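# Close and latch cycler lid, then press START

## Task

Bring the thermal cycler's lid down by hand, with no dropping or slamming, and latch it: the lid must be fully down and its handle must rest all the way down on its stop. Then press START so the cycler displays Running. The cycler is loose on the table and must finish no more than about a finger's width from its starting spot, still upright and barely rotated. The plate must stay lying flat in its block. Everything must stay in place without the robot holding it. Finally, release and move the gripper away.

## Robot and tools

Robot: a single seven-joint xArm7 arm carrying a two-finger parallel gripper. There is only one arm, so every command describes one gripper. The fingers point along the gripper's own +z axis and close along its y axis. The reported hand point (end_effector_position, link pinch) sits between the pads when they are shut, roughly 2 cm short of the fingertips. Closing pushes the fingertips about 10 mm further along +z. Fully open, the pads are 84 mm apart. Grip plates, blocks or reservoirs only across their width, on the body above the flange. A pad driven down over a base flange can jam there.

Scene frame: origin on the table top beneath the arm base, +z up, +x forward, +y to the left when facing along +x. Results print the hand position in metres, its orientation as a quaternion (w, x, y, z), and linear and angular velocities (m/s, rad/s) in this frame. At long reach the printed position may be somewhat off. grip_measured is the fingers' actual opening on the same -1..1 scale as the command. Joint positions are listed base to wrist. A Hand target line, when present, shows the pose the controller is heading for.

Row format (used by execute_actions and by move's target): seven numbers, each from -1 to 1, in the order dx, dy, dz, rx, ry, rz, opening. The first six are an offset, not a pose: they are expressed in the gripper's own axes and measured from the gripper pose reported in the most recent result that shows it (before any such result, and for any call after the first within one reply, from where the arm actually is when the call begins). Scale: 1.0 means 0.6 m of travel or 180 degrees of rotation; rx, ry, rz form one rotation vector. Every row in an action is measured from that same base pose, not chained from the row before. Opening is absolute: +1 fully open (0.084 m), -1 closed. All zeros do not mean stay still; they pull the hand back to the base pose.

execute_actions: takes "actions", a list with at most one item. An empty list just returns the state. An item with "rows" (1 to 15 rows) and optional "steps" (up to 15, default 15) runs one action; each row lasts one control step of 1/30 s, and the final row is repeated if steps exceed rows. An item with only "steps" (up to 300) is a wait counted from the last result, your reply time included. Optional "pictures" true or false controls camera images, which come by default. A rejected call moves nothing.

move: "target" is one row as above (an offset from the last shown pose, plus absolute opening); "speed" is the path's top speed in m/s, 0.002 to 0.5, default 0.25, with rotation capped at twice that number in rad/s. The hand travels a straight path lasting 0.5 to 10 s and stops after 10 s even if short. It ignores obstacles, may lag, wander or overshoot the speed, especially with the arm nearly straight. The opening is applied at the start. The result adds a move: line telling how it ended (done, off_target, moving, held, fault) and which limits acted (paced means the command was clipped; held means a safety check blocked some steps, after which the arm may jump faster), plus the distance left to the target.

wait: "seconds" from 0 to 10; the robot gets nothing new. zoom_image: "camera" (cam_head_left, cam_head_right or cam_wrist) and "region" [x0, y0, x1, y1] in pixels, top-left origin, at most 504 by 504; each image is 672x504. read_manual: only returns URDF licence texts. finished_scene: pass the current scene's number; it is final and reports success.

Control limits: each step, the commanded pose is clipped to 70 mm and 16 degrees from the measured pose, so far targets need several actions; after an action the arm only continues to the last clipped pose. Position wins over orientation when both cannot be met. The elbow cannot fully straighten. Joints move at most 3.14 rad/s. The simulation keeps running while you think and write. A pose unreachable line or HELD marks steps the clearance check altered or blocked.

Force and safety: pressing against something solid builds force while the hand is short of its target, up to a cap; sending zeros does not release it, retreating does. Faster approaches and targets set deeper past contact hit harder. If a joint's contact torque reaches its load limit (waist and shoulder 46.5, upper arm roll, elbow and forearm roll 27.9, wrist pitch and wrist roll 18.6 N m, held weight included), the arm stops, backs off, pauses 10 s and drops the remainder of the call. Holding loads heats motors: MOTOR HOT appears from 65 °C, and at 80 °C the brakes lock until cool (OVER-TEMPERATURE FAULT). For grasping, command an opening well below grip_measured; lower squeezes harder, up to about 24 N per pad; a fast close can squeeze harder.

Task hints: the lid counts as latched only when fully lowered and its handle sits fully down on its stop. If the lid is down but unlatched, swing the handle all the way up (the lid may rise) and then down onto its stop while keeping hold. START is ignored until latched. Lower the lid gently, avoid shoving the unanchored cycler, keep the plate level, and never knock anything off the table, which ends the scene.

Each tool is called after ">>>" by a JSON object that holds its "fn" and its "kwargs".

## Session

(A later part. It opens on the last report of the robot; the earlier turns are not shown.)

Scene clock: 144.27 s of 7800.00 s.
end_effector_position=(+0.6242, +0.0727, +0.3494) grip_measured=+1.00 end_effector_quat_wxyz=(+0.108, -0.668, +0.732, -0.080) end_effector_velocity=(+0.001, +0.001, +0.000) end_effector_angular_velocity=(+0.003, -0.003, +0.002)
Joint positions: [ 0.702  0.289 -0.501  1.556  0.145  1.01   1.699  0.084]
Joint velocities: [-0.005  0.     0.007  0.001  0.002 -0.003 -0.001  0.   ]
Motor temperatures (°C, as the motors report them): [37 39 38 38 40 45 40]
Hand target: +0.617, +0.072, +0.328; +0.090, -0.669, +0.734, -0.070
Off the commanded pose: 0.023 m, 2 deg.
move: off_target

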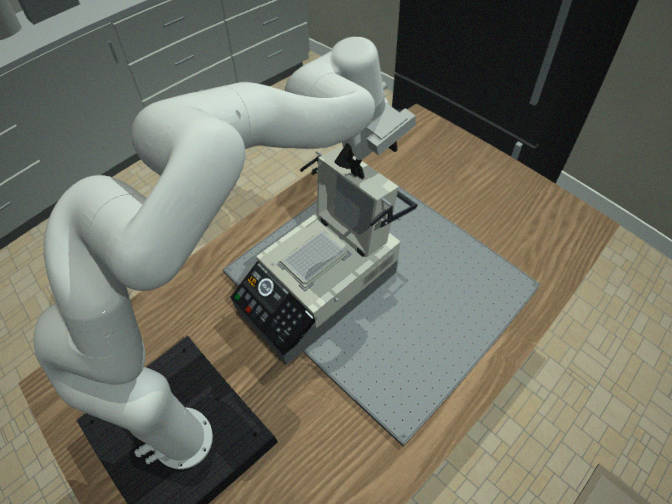

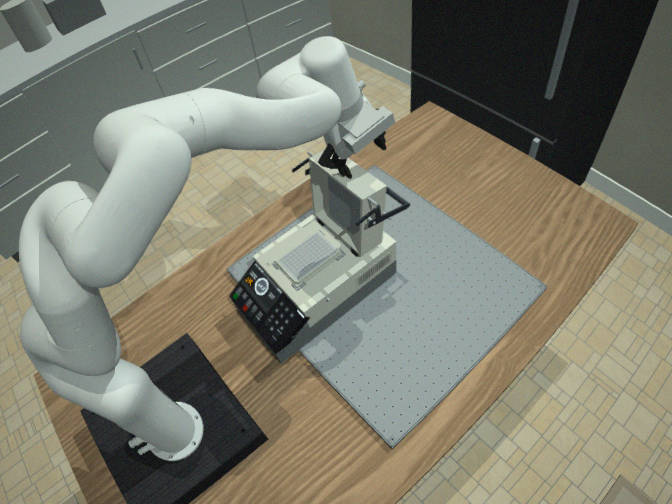

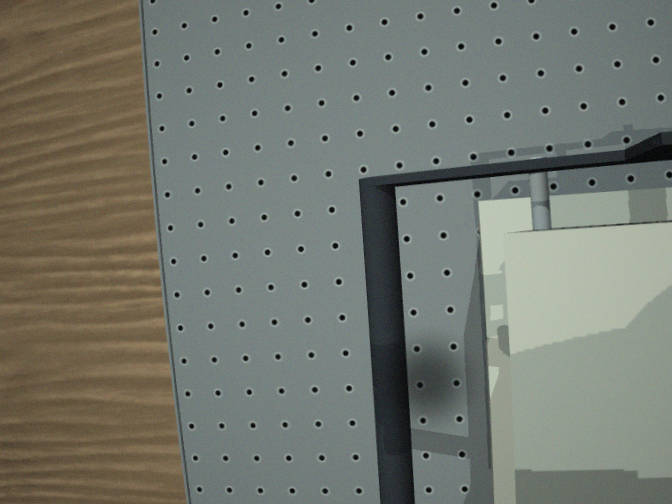

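>>> {"fn": "move", "kwargs": {"target": [0,0.015,-0.035,-0.015,0,0,1], "speed": 0.08}}

>>> {"fn": "move", "kwargs": {"target": [0,0.043,0.006,0,0,0,1], "speed": 0.08}}

>>> {"fn": "move", "kwargs": {"target": [0,0,0.085,0,0,0,1], "speed": 0.04}}

Scene clock: 146.67 s of 7800.00 s.
end_effector_position=(+0.6098, +0.0733, +0.3665) grip_measured=+1.00 end_effector_quat_wxyz=(+0.092, -0.670, +0.734, -0.062) end_effector_velocity=(+0.001, -0.001, +0.005) end_effector_angular_velocity=(+0.002, -0.008, -0.001)
Joint positions: [ 0.699  0.27  -0.498  1.6    0.137  1.118  1.705  0.084]
Joint velocities: [-0.    -0.004 -0.001  0.007  0.     0.002  0.    -0.   ]
Motor temperatures (°C, as the motors report them): [37 39 38 38 40 45 40]
Hand target: +0.610, +0.073, +0.367; +0.092, -0.670, +0.734, -0.062
Off the commanded pose: 0.001 m, 0 deg.
move: done

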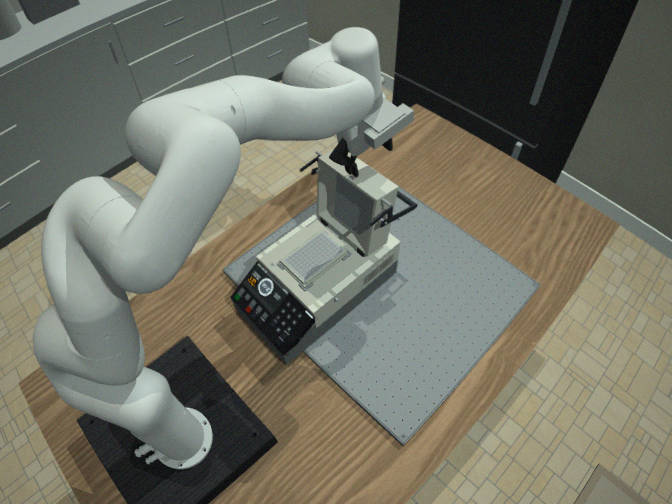

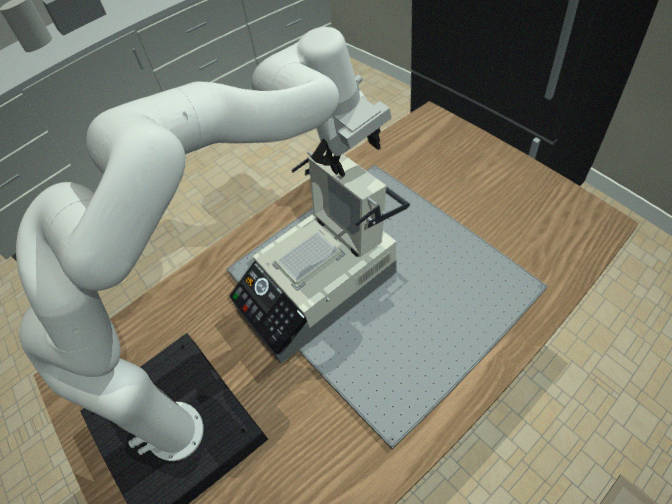

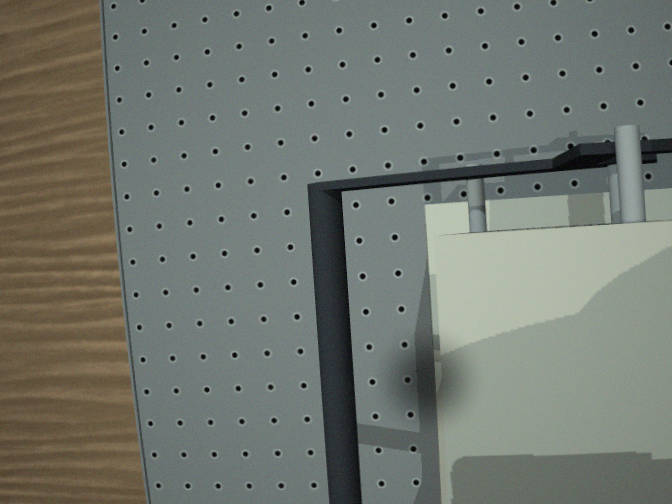

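Scene clock: 147.47 s of 7800.00 s.
end_effector_position=(+0.5857, +0.0758, +0.3577) grip_measured=+1.00 end_effector_quat_wxyz=(+0.092, -0.670, +0.734, -0.062) end_effector_velocity=(-0.002, -0.001, -0.001) end_effector_angular_velocity=(-0.001, +0.000, -0.002)
Joint positions: [ 0.739  0.178 -0.498  1.463  0.085  1.062  1.743  0.084]
Joint velocities: [ 0.002 -0.007 -0.001 -0.011 -0.005 -0.004  0.004 -0.   ]
Motor temperatures (°C, as the motors report them): [37 39 38 38 40 45 40]
Hand target: +0.586, +0.076, +0.358; +0.092, -0.670, +0.734, -0.062
Off the commanded pose: 0.000 m, 0 deg.
move: done

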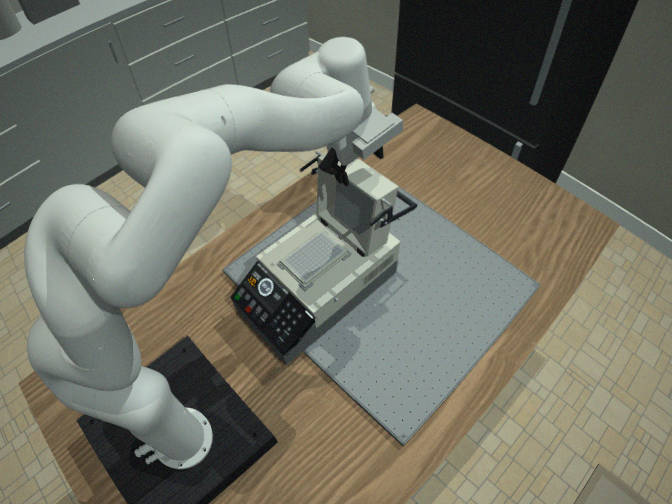

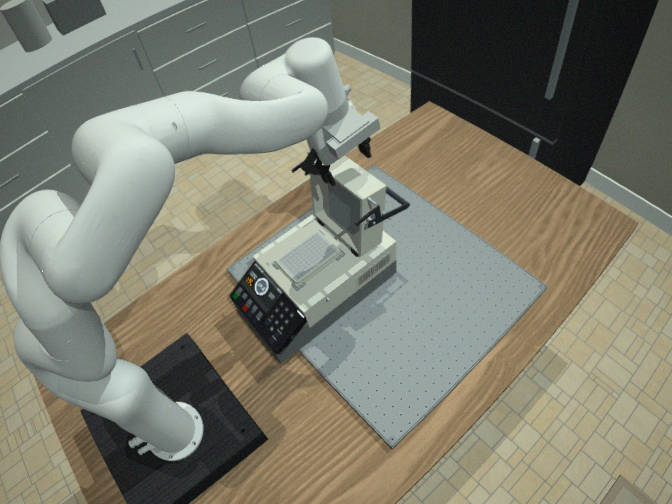

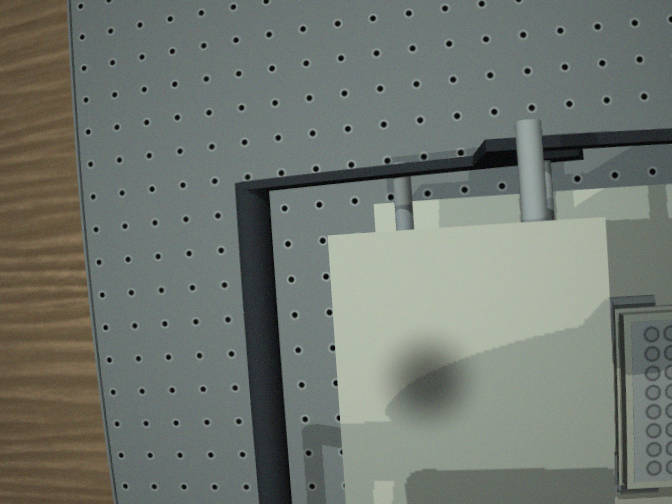

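Scene clock: 149.03 s of 7800.00 s.
end_effector_position=(+0.5968, +0.0772, +0.3082) grip_measured=+1.00 end_effector_quat_wxyz=(+0.092, -0.670, +0.734, -0.062) end_effector_velocity=(+0.001, -0.001, -0.001) end_effector_angular_velocity=(+0.001, -0.003, -0.002)
Joint positions: [ 0.724  0.245 -0.49   1.402  0.128  0.941  1.715  0.084]
Joint velocities: [-0.002  0.003 -0.001 -0.     0.002 -0.005 -0.001  0.   ]
Motor temperatures (°C, as the motors report them): [37 39 38 38 40 45 40]
Hand target: +0.597, +0.077, +0.308; +0.092, -0.670, +0.734, -0.062
Off the commanded pose: 0.000 m, 0 deg.
move: done

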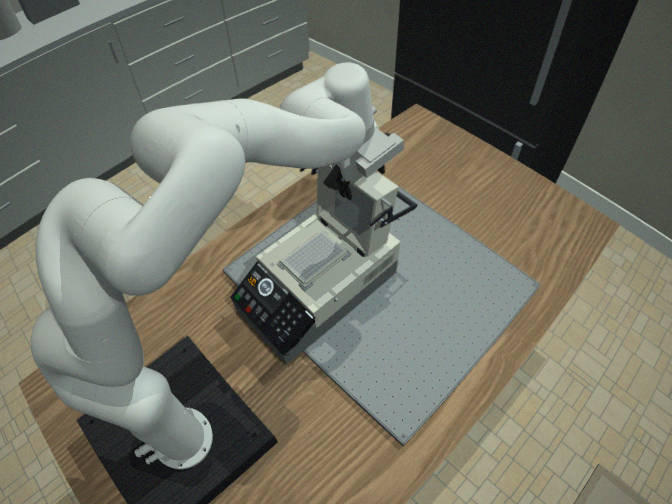

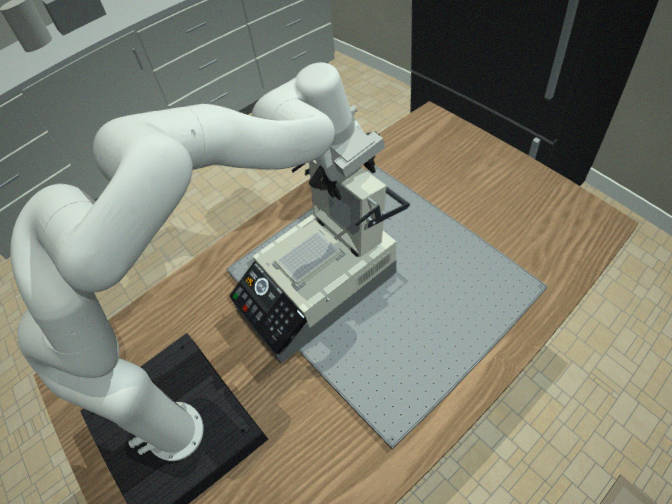

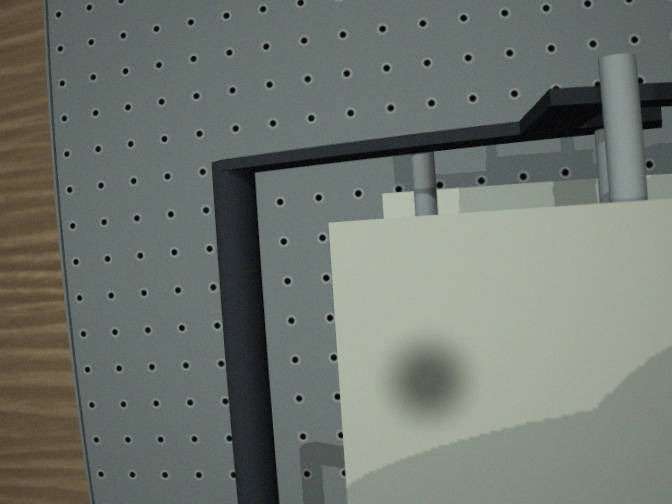

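>>> {"fn": "move", "kwargs": {"target": [0,0.074,0.0,0.083,0,0,1], "speed": 0.04}}

>>> {"fn": "move", "kwargs": {"target": [0,0.074,0.0,0.083,0,0,1], "speed": 0.04}}

>>> {"fn": "move", "kwargs": {"target": [0,0.074,0.0,0.03,0,0,1], "speed": 0.04}}

Scene clock: 154.03 s of 7800.00 s.
end_effector_position=(+0.5538, +0.0812, +0.2993) grip_measured=+1.00 end_effector_quat_wxyz=(+0.178, -0.652, +0.720, -0.157) end_effector_velocity=(-0.001, -0.000, -0.001) end_effector_angular_velocity=(-0.002, -0.008, -0.004)
Joint positions: [ 0.808 -0.042 -0.493  0.938 -0.233  0.488  2.014  0.084]
Joint velocities: [-0.002 -0.007  0.001 -0.013 -0.023 -0.014  0.022  0.   ]
Motor temperatures (°C, as the motors report them): [37 39 38 38 40 45 40]
Hand target: +0.554, +0.081, +0.299; +0.178, -0.652, +0.720, -0.158
Off the commanded pose: 0.001 m, 0 deg.
move: done

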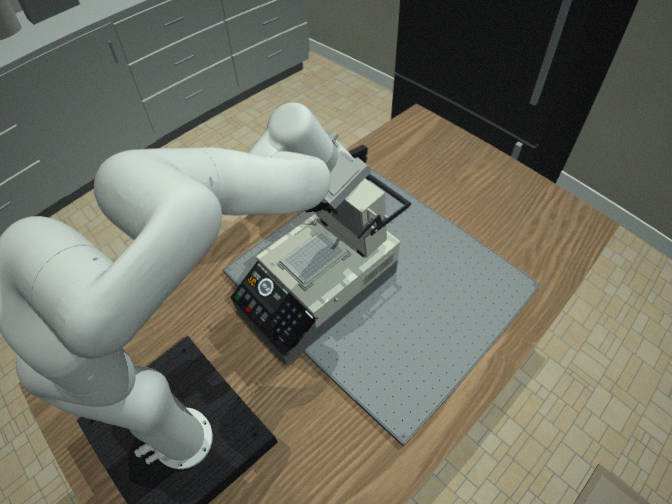

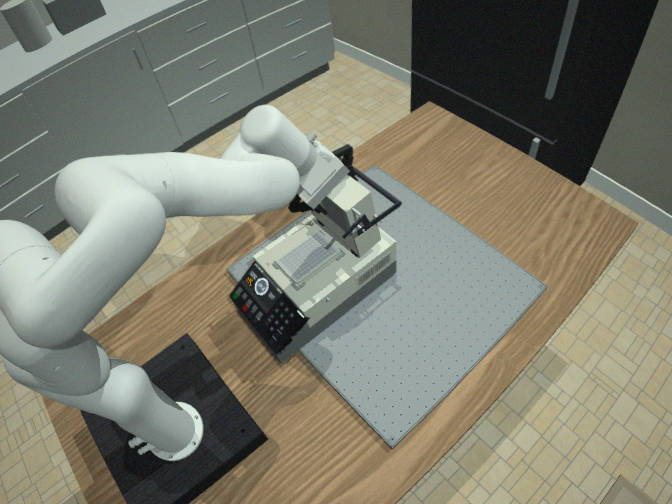

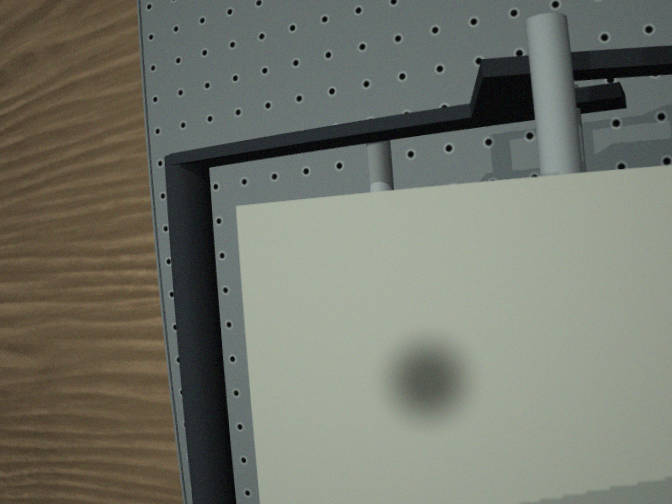

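Scene clock: 157.57 s of 7800.00 s.
end_effector_position=(+0.5177, +0.0855, +0.2870) grip_measured=+1.00 end_effector_quat_wxyz=(+0.266, -0.621, +0.693, -0.252) end_effector_velocity=(-0.002, +0.002, +0.000) end_effector_angular_velocity=(-0.001, -0.019, -0.004)
Joint positions: [ 0.579 -0.163 -0.335  0.688 -1.13   0.156  2.825  0.084]
Joint velocities: [-0.019 -0.002  0.018  0.001 -0.09  -0.005  0.092 -0.   ]
Motor temperatures (°C, as the motors report them): [37 39 38 37 40 45 40]
Hand target: +0.514, +0.086, +0.279; +0.260, -0.624, +0.694, -0.249
Off the commanded pose: 0.009 m, 1 deg.
move: off_target

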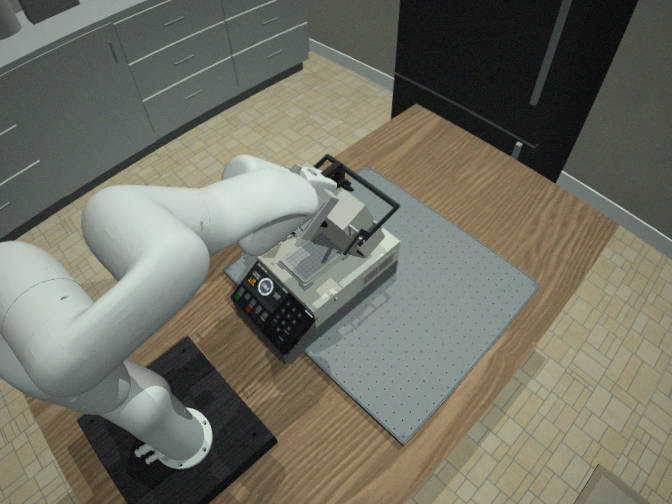

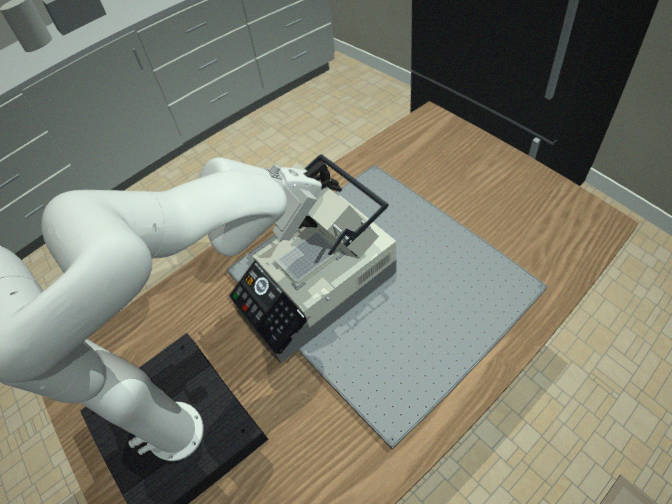

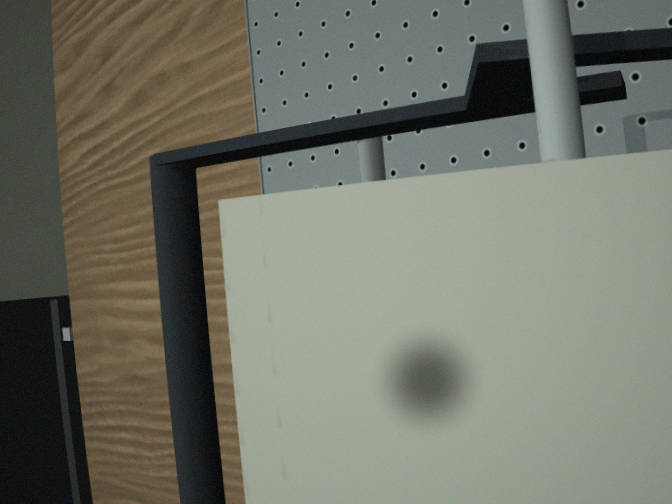

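Scene clock: 159.10 s of 7800.00 s.
end_effector_position=(+0.4922, +0.0906, +0.2743) grip_measured=+1.00 end_effector_quat_wxyz=(+0.308, -0.602, +0.677, -0.291) end_effector_velocity=(-0.001, -0.001, -0.000) end_effector_angular_velocity=(+0.006, -0.017, -0.003)
Joint positions: [ 0.526 -0.2   -0.268  0.66  -1.857  0.167  3.56   0.084]
Joint velocities: [ 0.011 -0.003 -0.009 -0.    -0.078  0.006  0.083  0.   ]
Motor temperatures (°C, as the motors report them): [37 39 38 37 40 45 40]
Hand target: +0.485, +0.090, +0.257; +0.294, -0.608, +0.680, -0.284
Off the commanded pose: 0.019 m, 2 deg.
move: off_target

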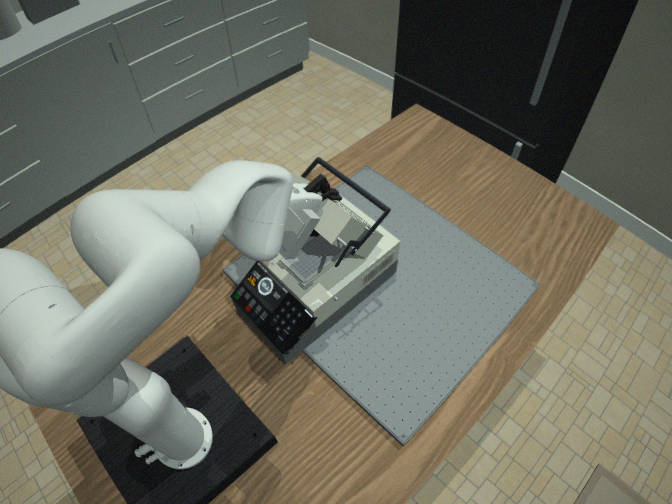

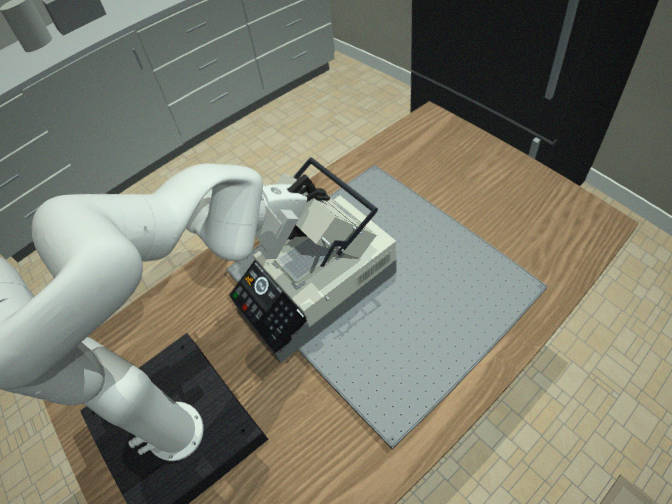

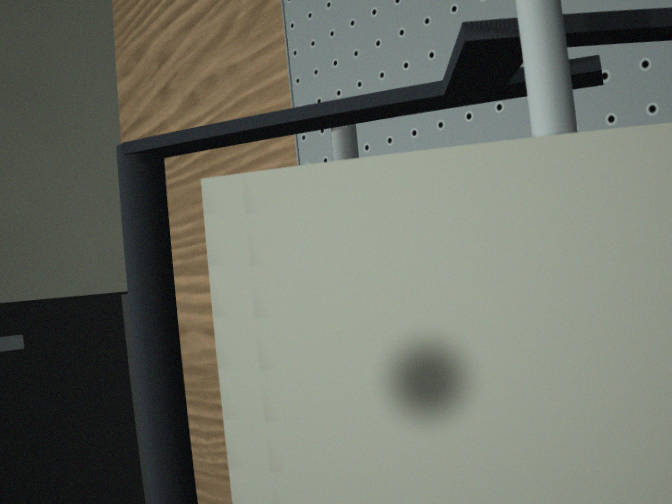

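>>> {"fn": "move", "kwargs": {"target": [0,0.03,-0.02,0.05,0,0,1], "speed": 0.025}}

Scene clock: 164.00 s of 7800.00 s.
end_effector_position=(+0.4714, +0.0926, +0.2680) grip_measured=+1.00 end_effector_quat_wxyz=(+0.353, -0.576, +0.652, -0.343) end_effector_velocity=(-0.000, +0.000, +0.001) end_effector_angular_velocity=(+0.002, -0.008, -0.001)
Joint positions: [ 0.626 -0.275 -0.269  0.551 -2.26   0.366  4.001  0.084]
Joint velocities: [ 0.003 -0.003  0.001 -0.004 -0.01   0.008  0.013  0.   ]
Motor temperatures (°C, as the motors report them): [37 39 38 37 40 45 40]
Hand target: +0.471, +0.093, +0.268; +0.353, -0.576, +0.652, -0.344
Off the commanded pose: 0.000 m, 0 deg.
move: done

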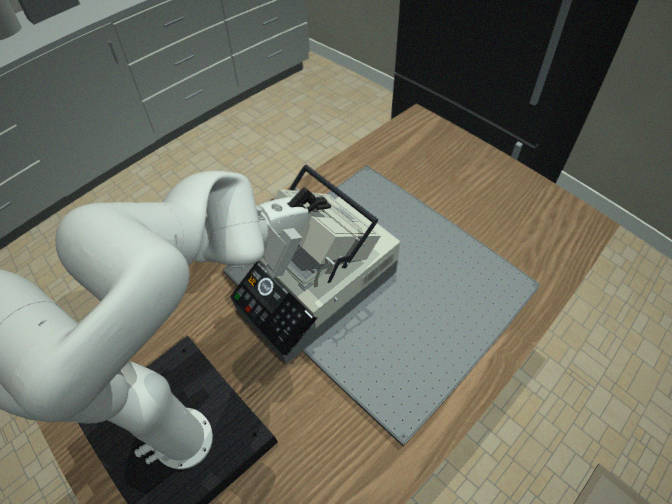

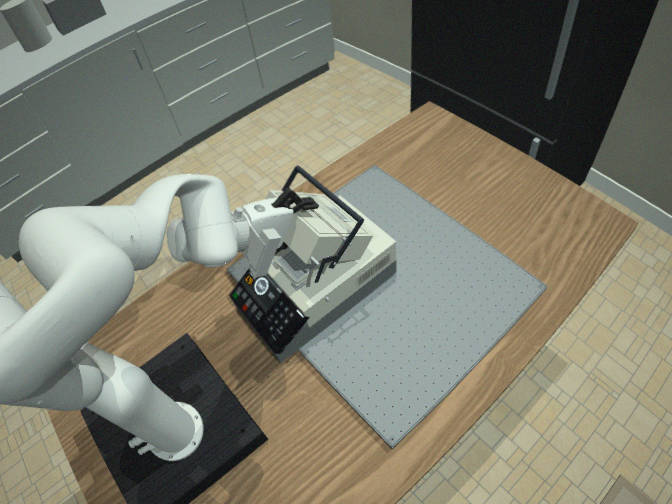

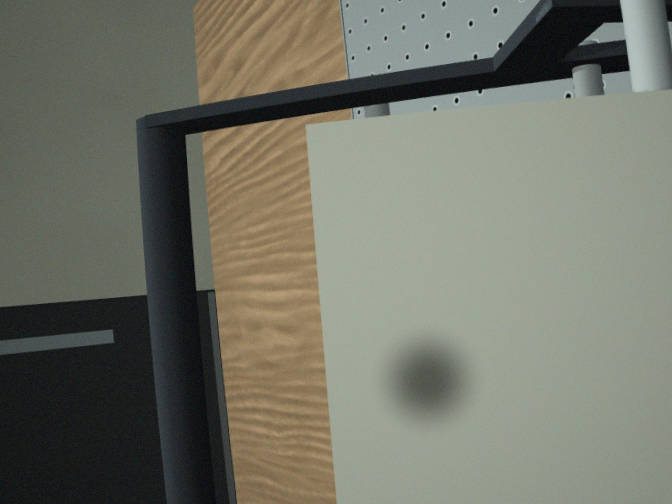

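>>> {"fn": "move", "kwargs": {"target": [0,0.07,-0.015,0.04,0,0,1], "speed": 0.025}}

Scene clock: 168.53 s of 7800.00 s.
end_effector_position=(+0.4423, +0.0970, +0.2364) grip_measured=+1.00 end_effector_quat_wxyz=(+0.388, -0.553, +0.630, -0.384) end_effector_velocity=(-0.000, -0.000, +0.000) end_effector_angular_velocity=(+0.001, -0.006, -0.002)
Joint positions: [ 0.704 -0.283 -0.229  0.38  -2.434  0.643  4.268  0.084]
Joint velocities: [ 0.001 -0.     0.002 -0.005 -0.003  0.01   0.007  0.   ]
Motor temperatures (°C, as the motors report them): [37 39 38 37 40 45 40]
Hand target: +0.442, +0.097, +0.236; +0.388, -0.553, +0.630, -0.384
Off the commanded pose: 0.000 m, 0 deg.
move: done

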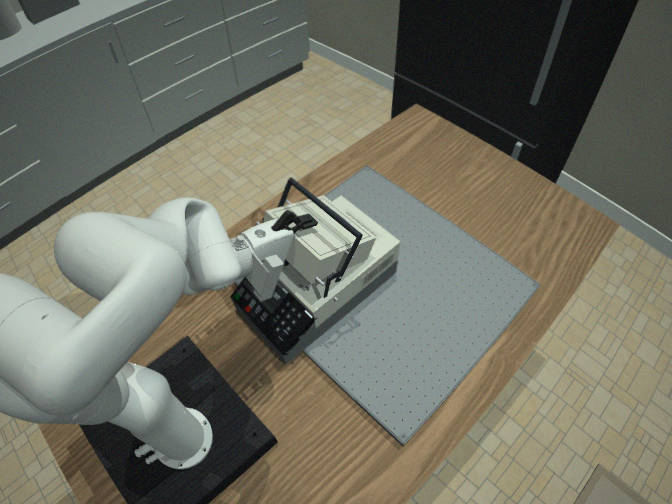

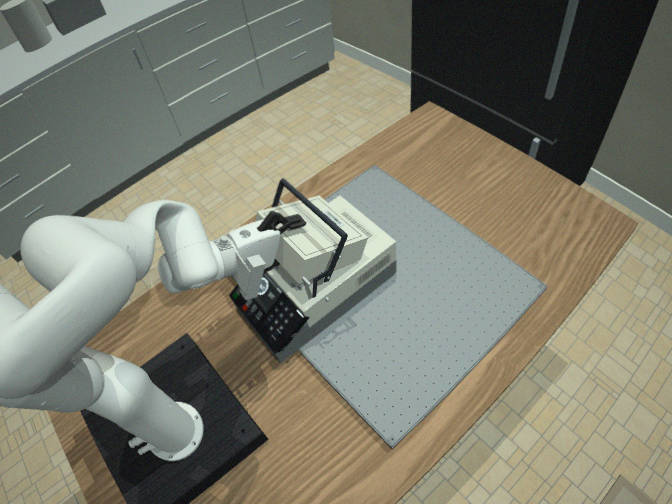

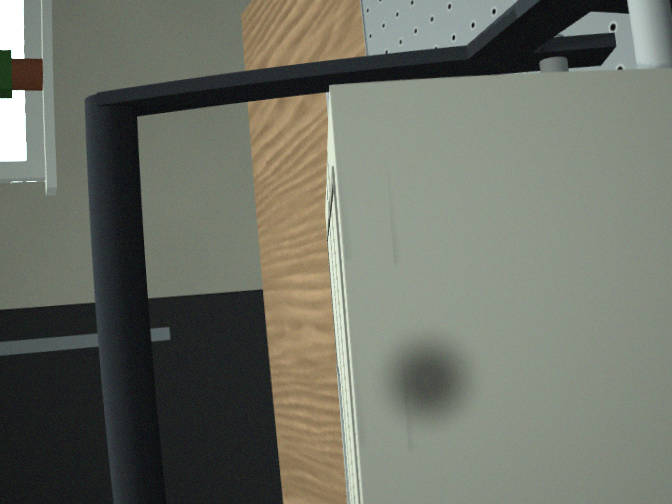

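>>> {"fn": "move", "kwargs": {"target": [0,0.06,0.0,0.05,0,0,1], "speed": 0.02}}

Scene clock: 173.67 s of 7800.00 s.
end_effector_position=(+0.4330, +0.1011, +0.2109) grip_measured=+0.99 end_effector_quat_wxyz=(+0.437, -0.514, +0.595, -0.438) end_effector_velocity=(+0.000, -0.000, +0.000) end_effector_angular_velocity=(+0.002, -0.008, -0.003)
Joint positions: [ 0.778 -0.127 -0.163  0.282 -2.497  1.032  4.507  0.084]
Joint velocities: [ 0.005  0.005 -0.002 -0.001  0.001  0.013  0.006  0.   ]
Motor temperatures (°C, as the motors report them): [37 39 38 37 40 45 40]
Hand target: +0.428, +0.100, +0.203; +0.430, -0.521, +0.598, -0.432
Off the commanded pose: 0.009 m, 1 deg.
move: off_target

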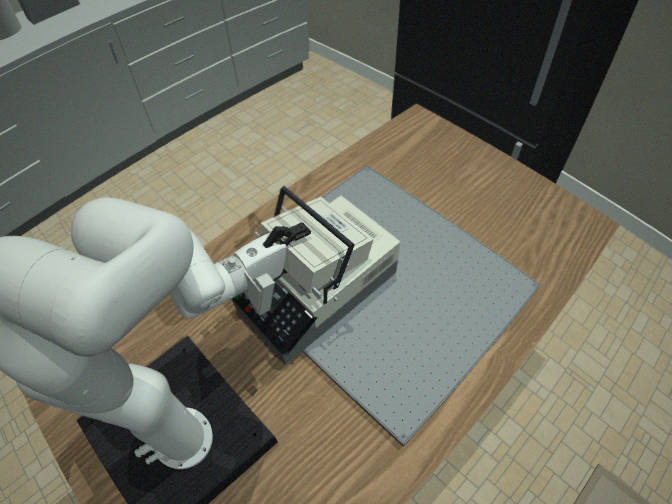

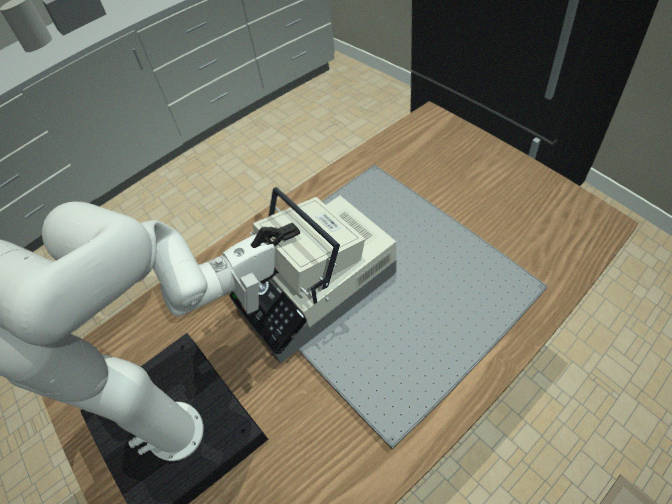

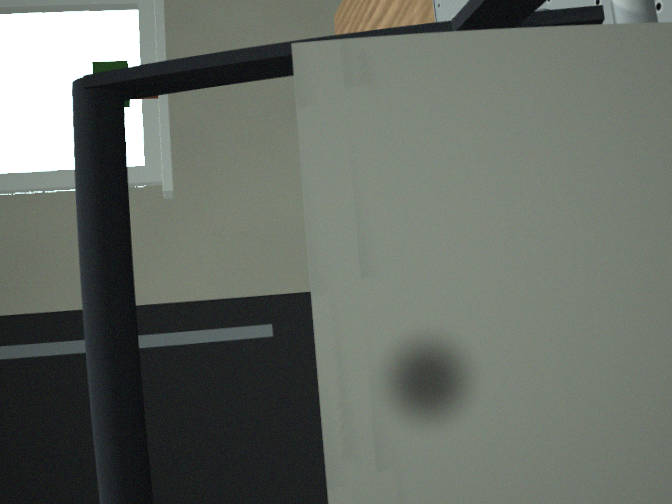

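>>> {"fn": "move", "kwargs": {"target": [0,-0.005,-0.035,-0.04,0,0,1], "speed": 0.015}}

Scene clock: 179.10 s of 7800.00 s.
end_effector_position=(+0.4133, +0.1025, +0.2188) grip_measured=+0.99 end_effector_quat_wxyz=(+0.404, -0.541, +0.621, -0.399) end_effector_velocity=(-0.000, -0.001, +0.000) end_effector_angular_velocity=(-0.000, +0.004, -0.002)
Joint positions: [ 0.757 -0.294 -0.183  0.263 -2.421  0.805  4.352  0.084]
Joint velocities: [-0.001 -0.003 -0.001  0.     0.003 -0.005 -0.005 -0.   ]
Motor temperatures (°C, as the motors report them): [37 39 38 36 40 45 40]
Hand target: +0.413, +0.102, +0.219; +0.404, -0.541, +0.621, -0.399
Off the commanded pose: 0.000 m, 0 deg.
move: done

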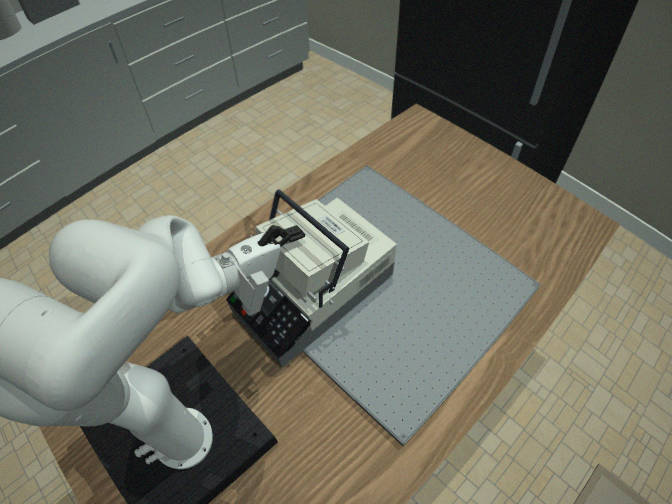

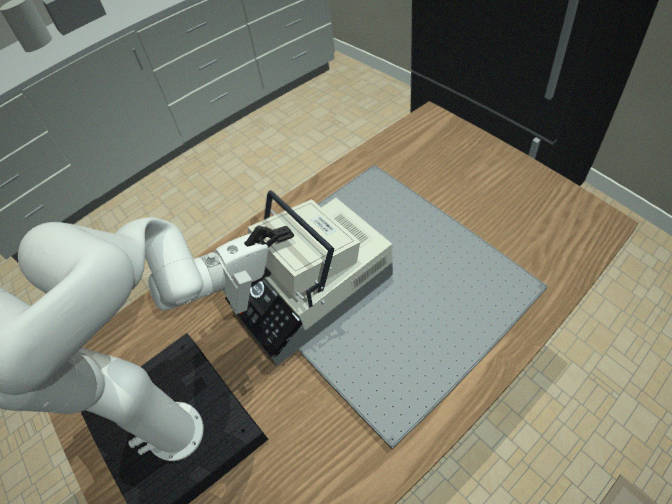

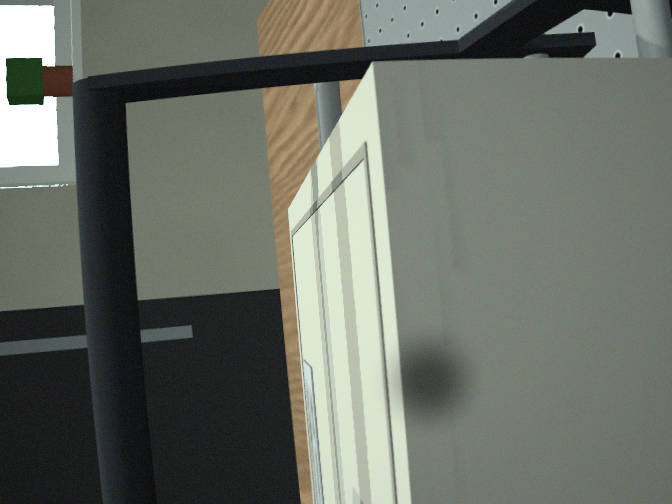

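>>> {"fn": "move", "kwargs": {"target": [0,-0.018,0.014,-0.083,0,0,1], "speed": 0.02}}

>>> {"fn": "move", "kwargs": {"target": [0,0.013,-0.015,0,0,0,1], "speed": 0.01}}

Scene clock: 188.97 s of 7800.00 s.
end_effector_position=(+0.4250, +0.1013, +0.2265) grip_measured=+1.00 end_effector_quat_wxyz=(+0.331, -0.589, +0.667, -0.315) end_effector_velocity=(+0.001, +0.000, -0.000) end_effector_angular_velocity=(-0.001, +0.005, +0.000)
Joint positions: [ 0.655 -0.313 -0.255  0.424 -2.223  0.387  4.017  0.084]
Joint velocities: [-0.003  0.003  0.001  0.004  0.008 -0.006 -0.009 -0.   ]
Motor temperatures (°C, as the motors report them): [37 39 38 36 40 45 40]
Hand target: +0.425, +0.101, +0.226; +0.331, -0.589, +0.667, -0.315
Off the commanded pose: 0.001 m, 0 deg.
After step 90, 0.13 s passed at rest.
move: done

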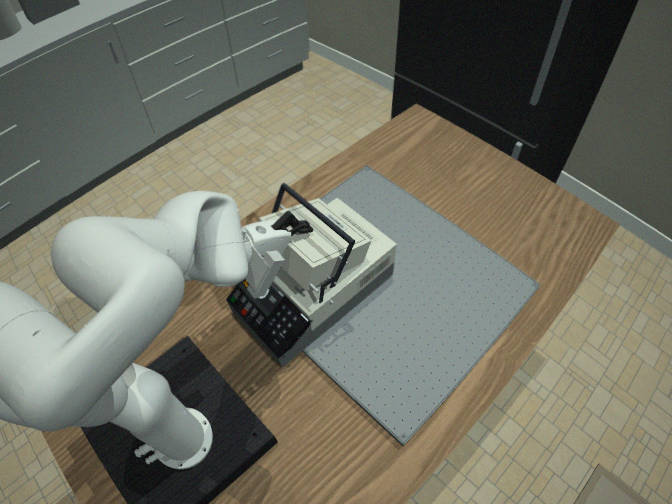

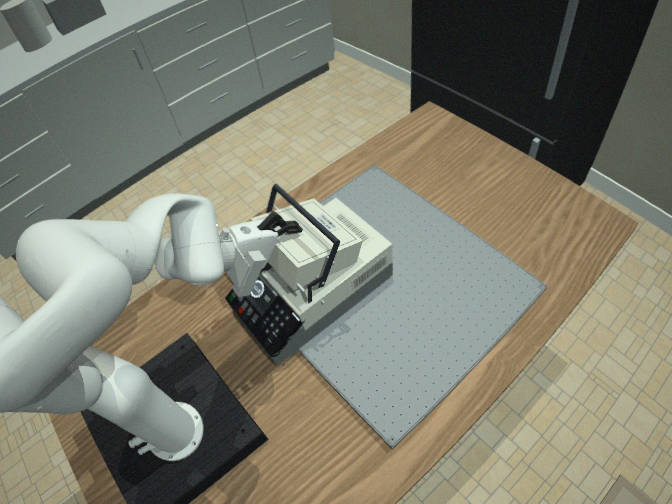

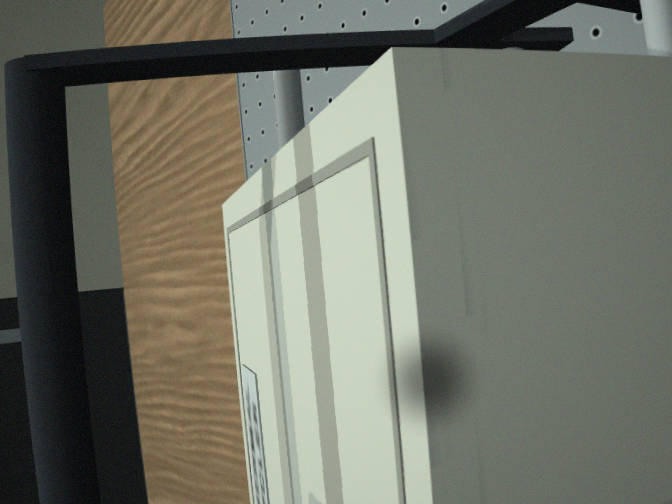

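Scene clock: 190.37 s of 7800.00 s.
end_effector_position=(+0.4134, +0.1023, +0.2256) grip_measured=+0.99 end_effector_quat_wxyz=(+0.331, -0.588, +0.667, -0.315) end_effector_velocity=(-0.001, +0.000, -0.000) end_effector_angular_velocity=(-0.000, +0.000, -0.000)
Joint positions: [ 0.654 -0.352 -0.241  0.384 -2.199  0.4    4.001  0.084]
Joint velocities: [-0.    -0.002  0.001 -0.002  0.003  0.001 -0.002 -0.   ]
Motor temperatures (°C, as the motors report them): [37 39 38 36 40 45 40]
Hand target: +0.413, +0.102, +0.225; +0.331, -0.589, +0.667, -0.315
Off the commanded pose: 0.000 m, 0 deg.
move: done

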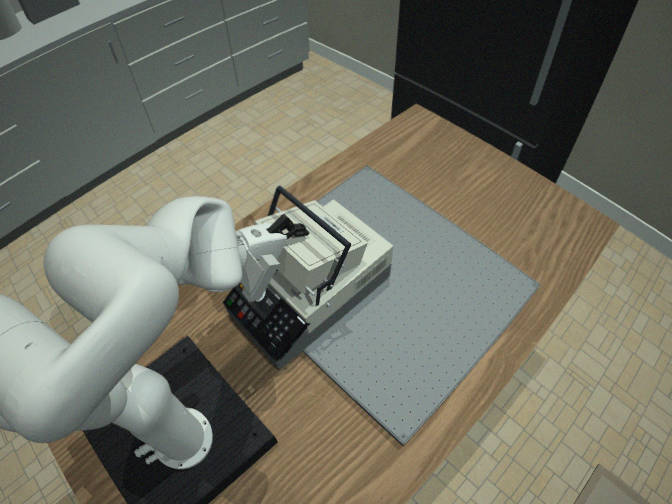

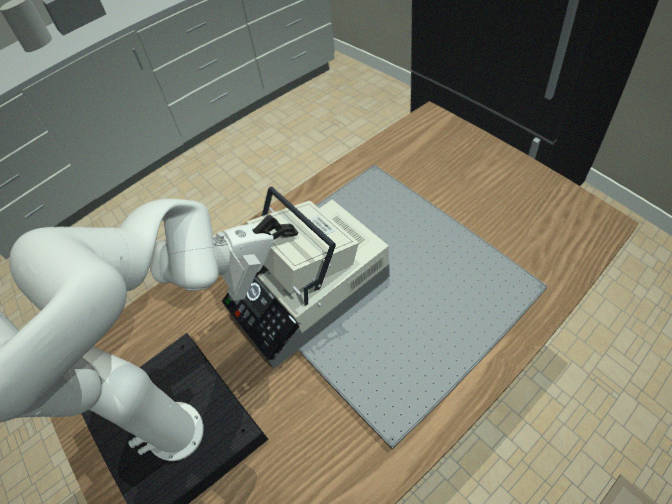

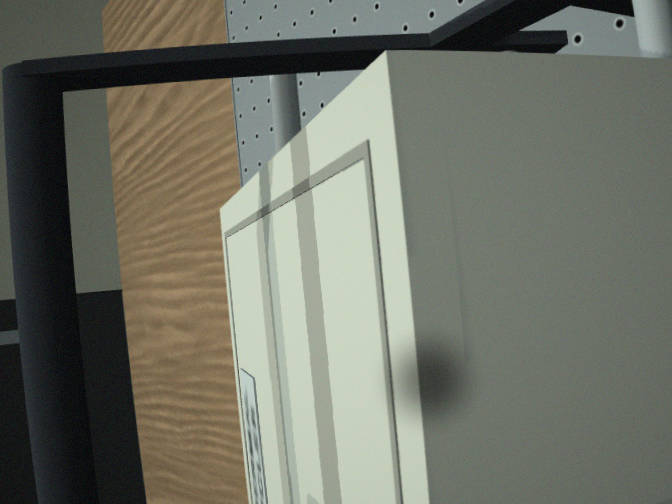

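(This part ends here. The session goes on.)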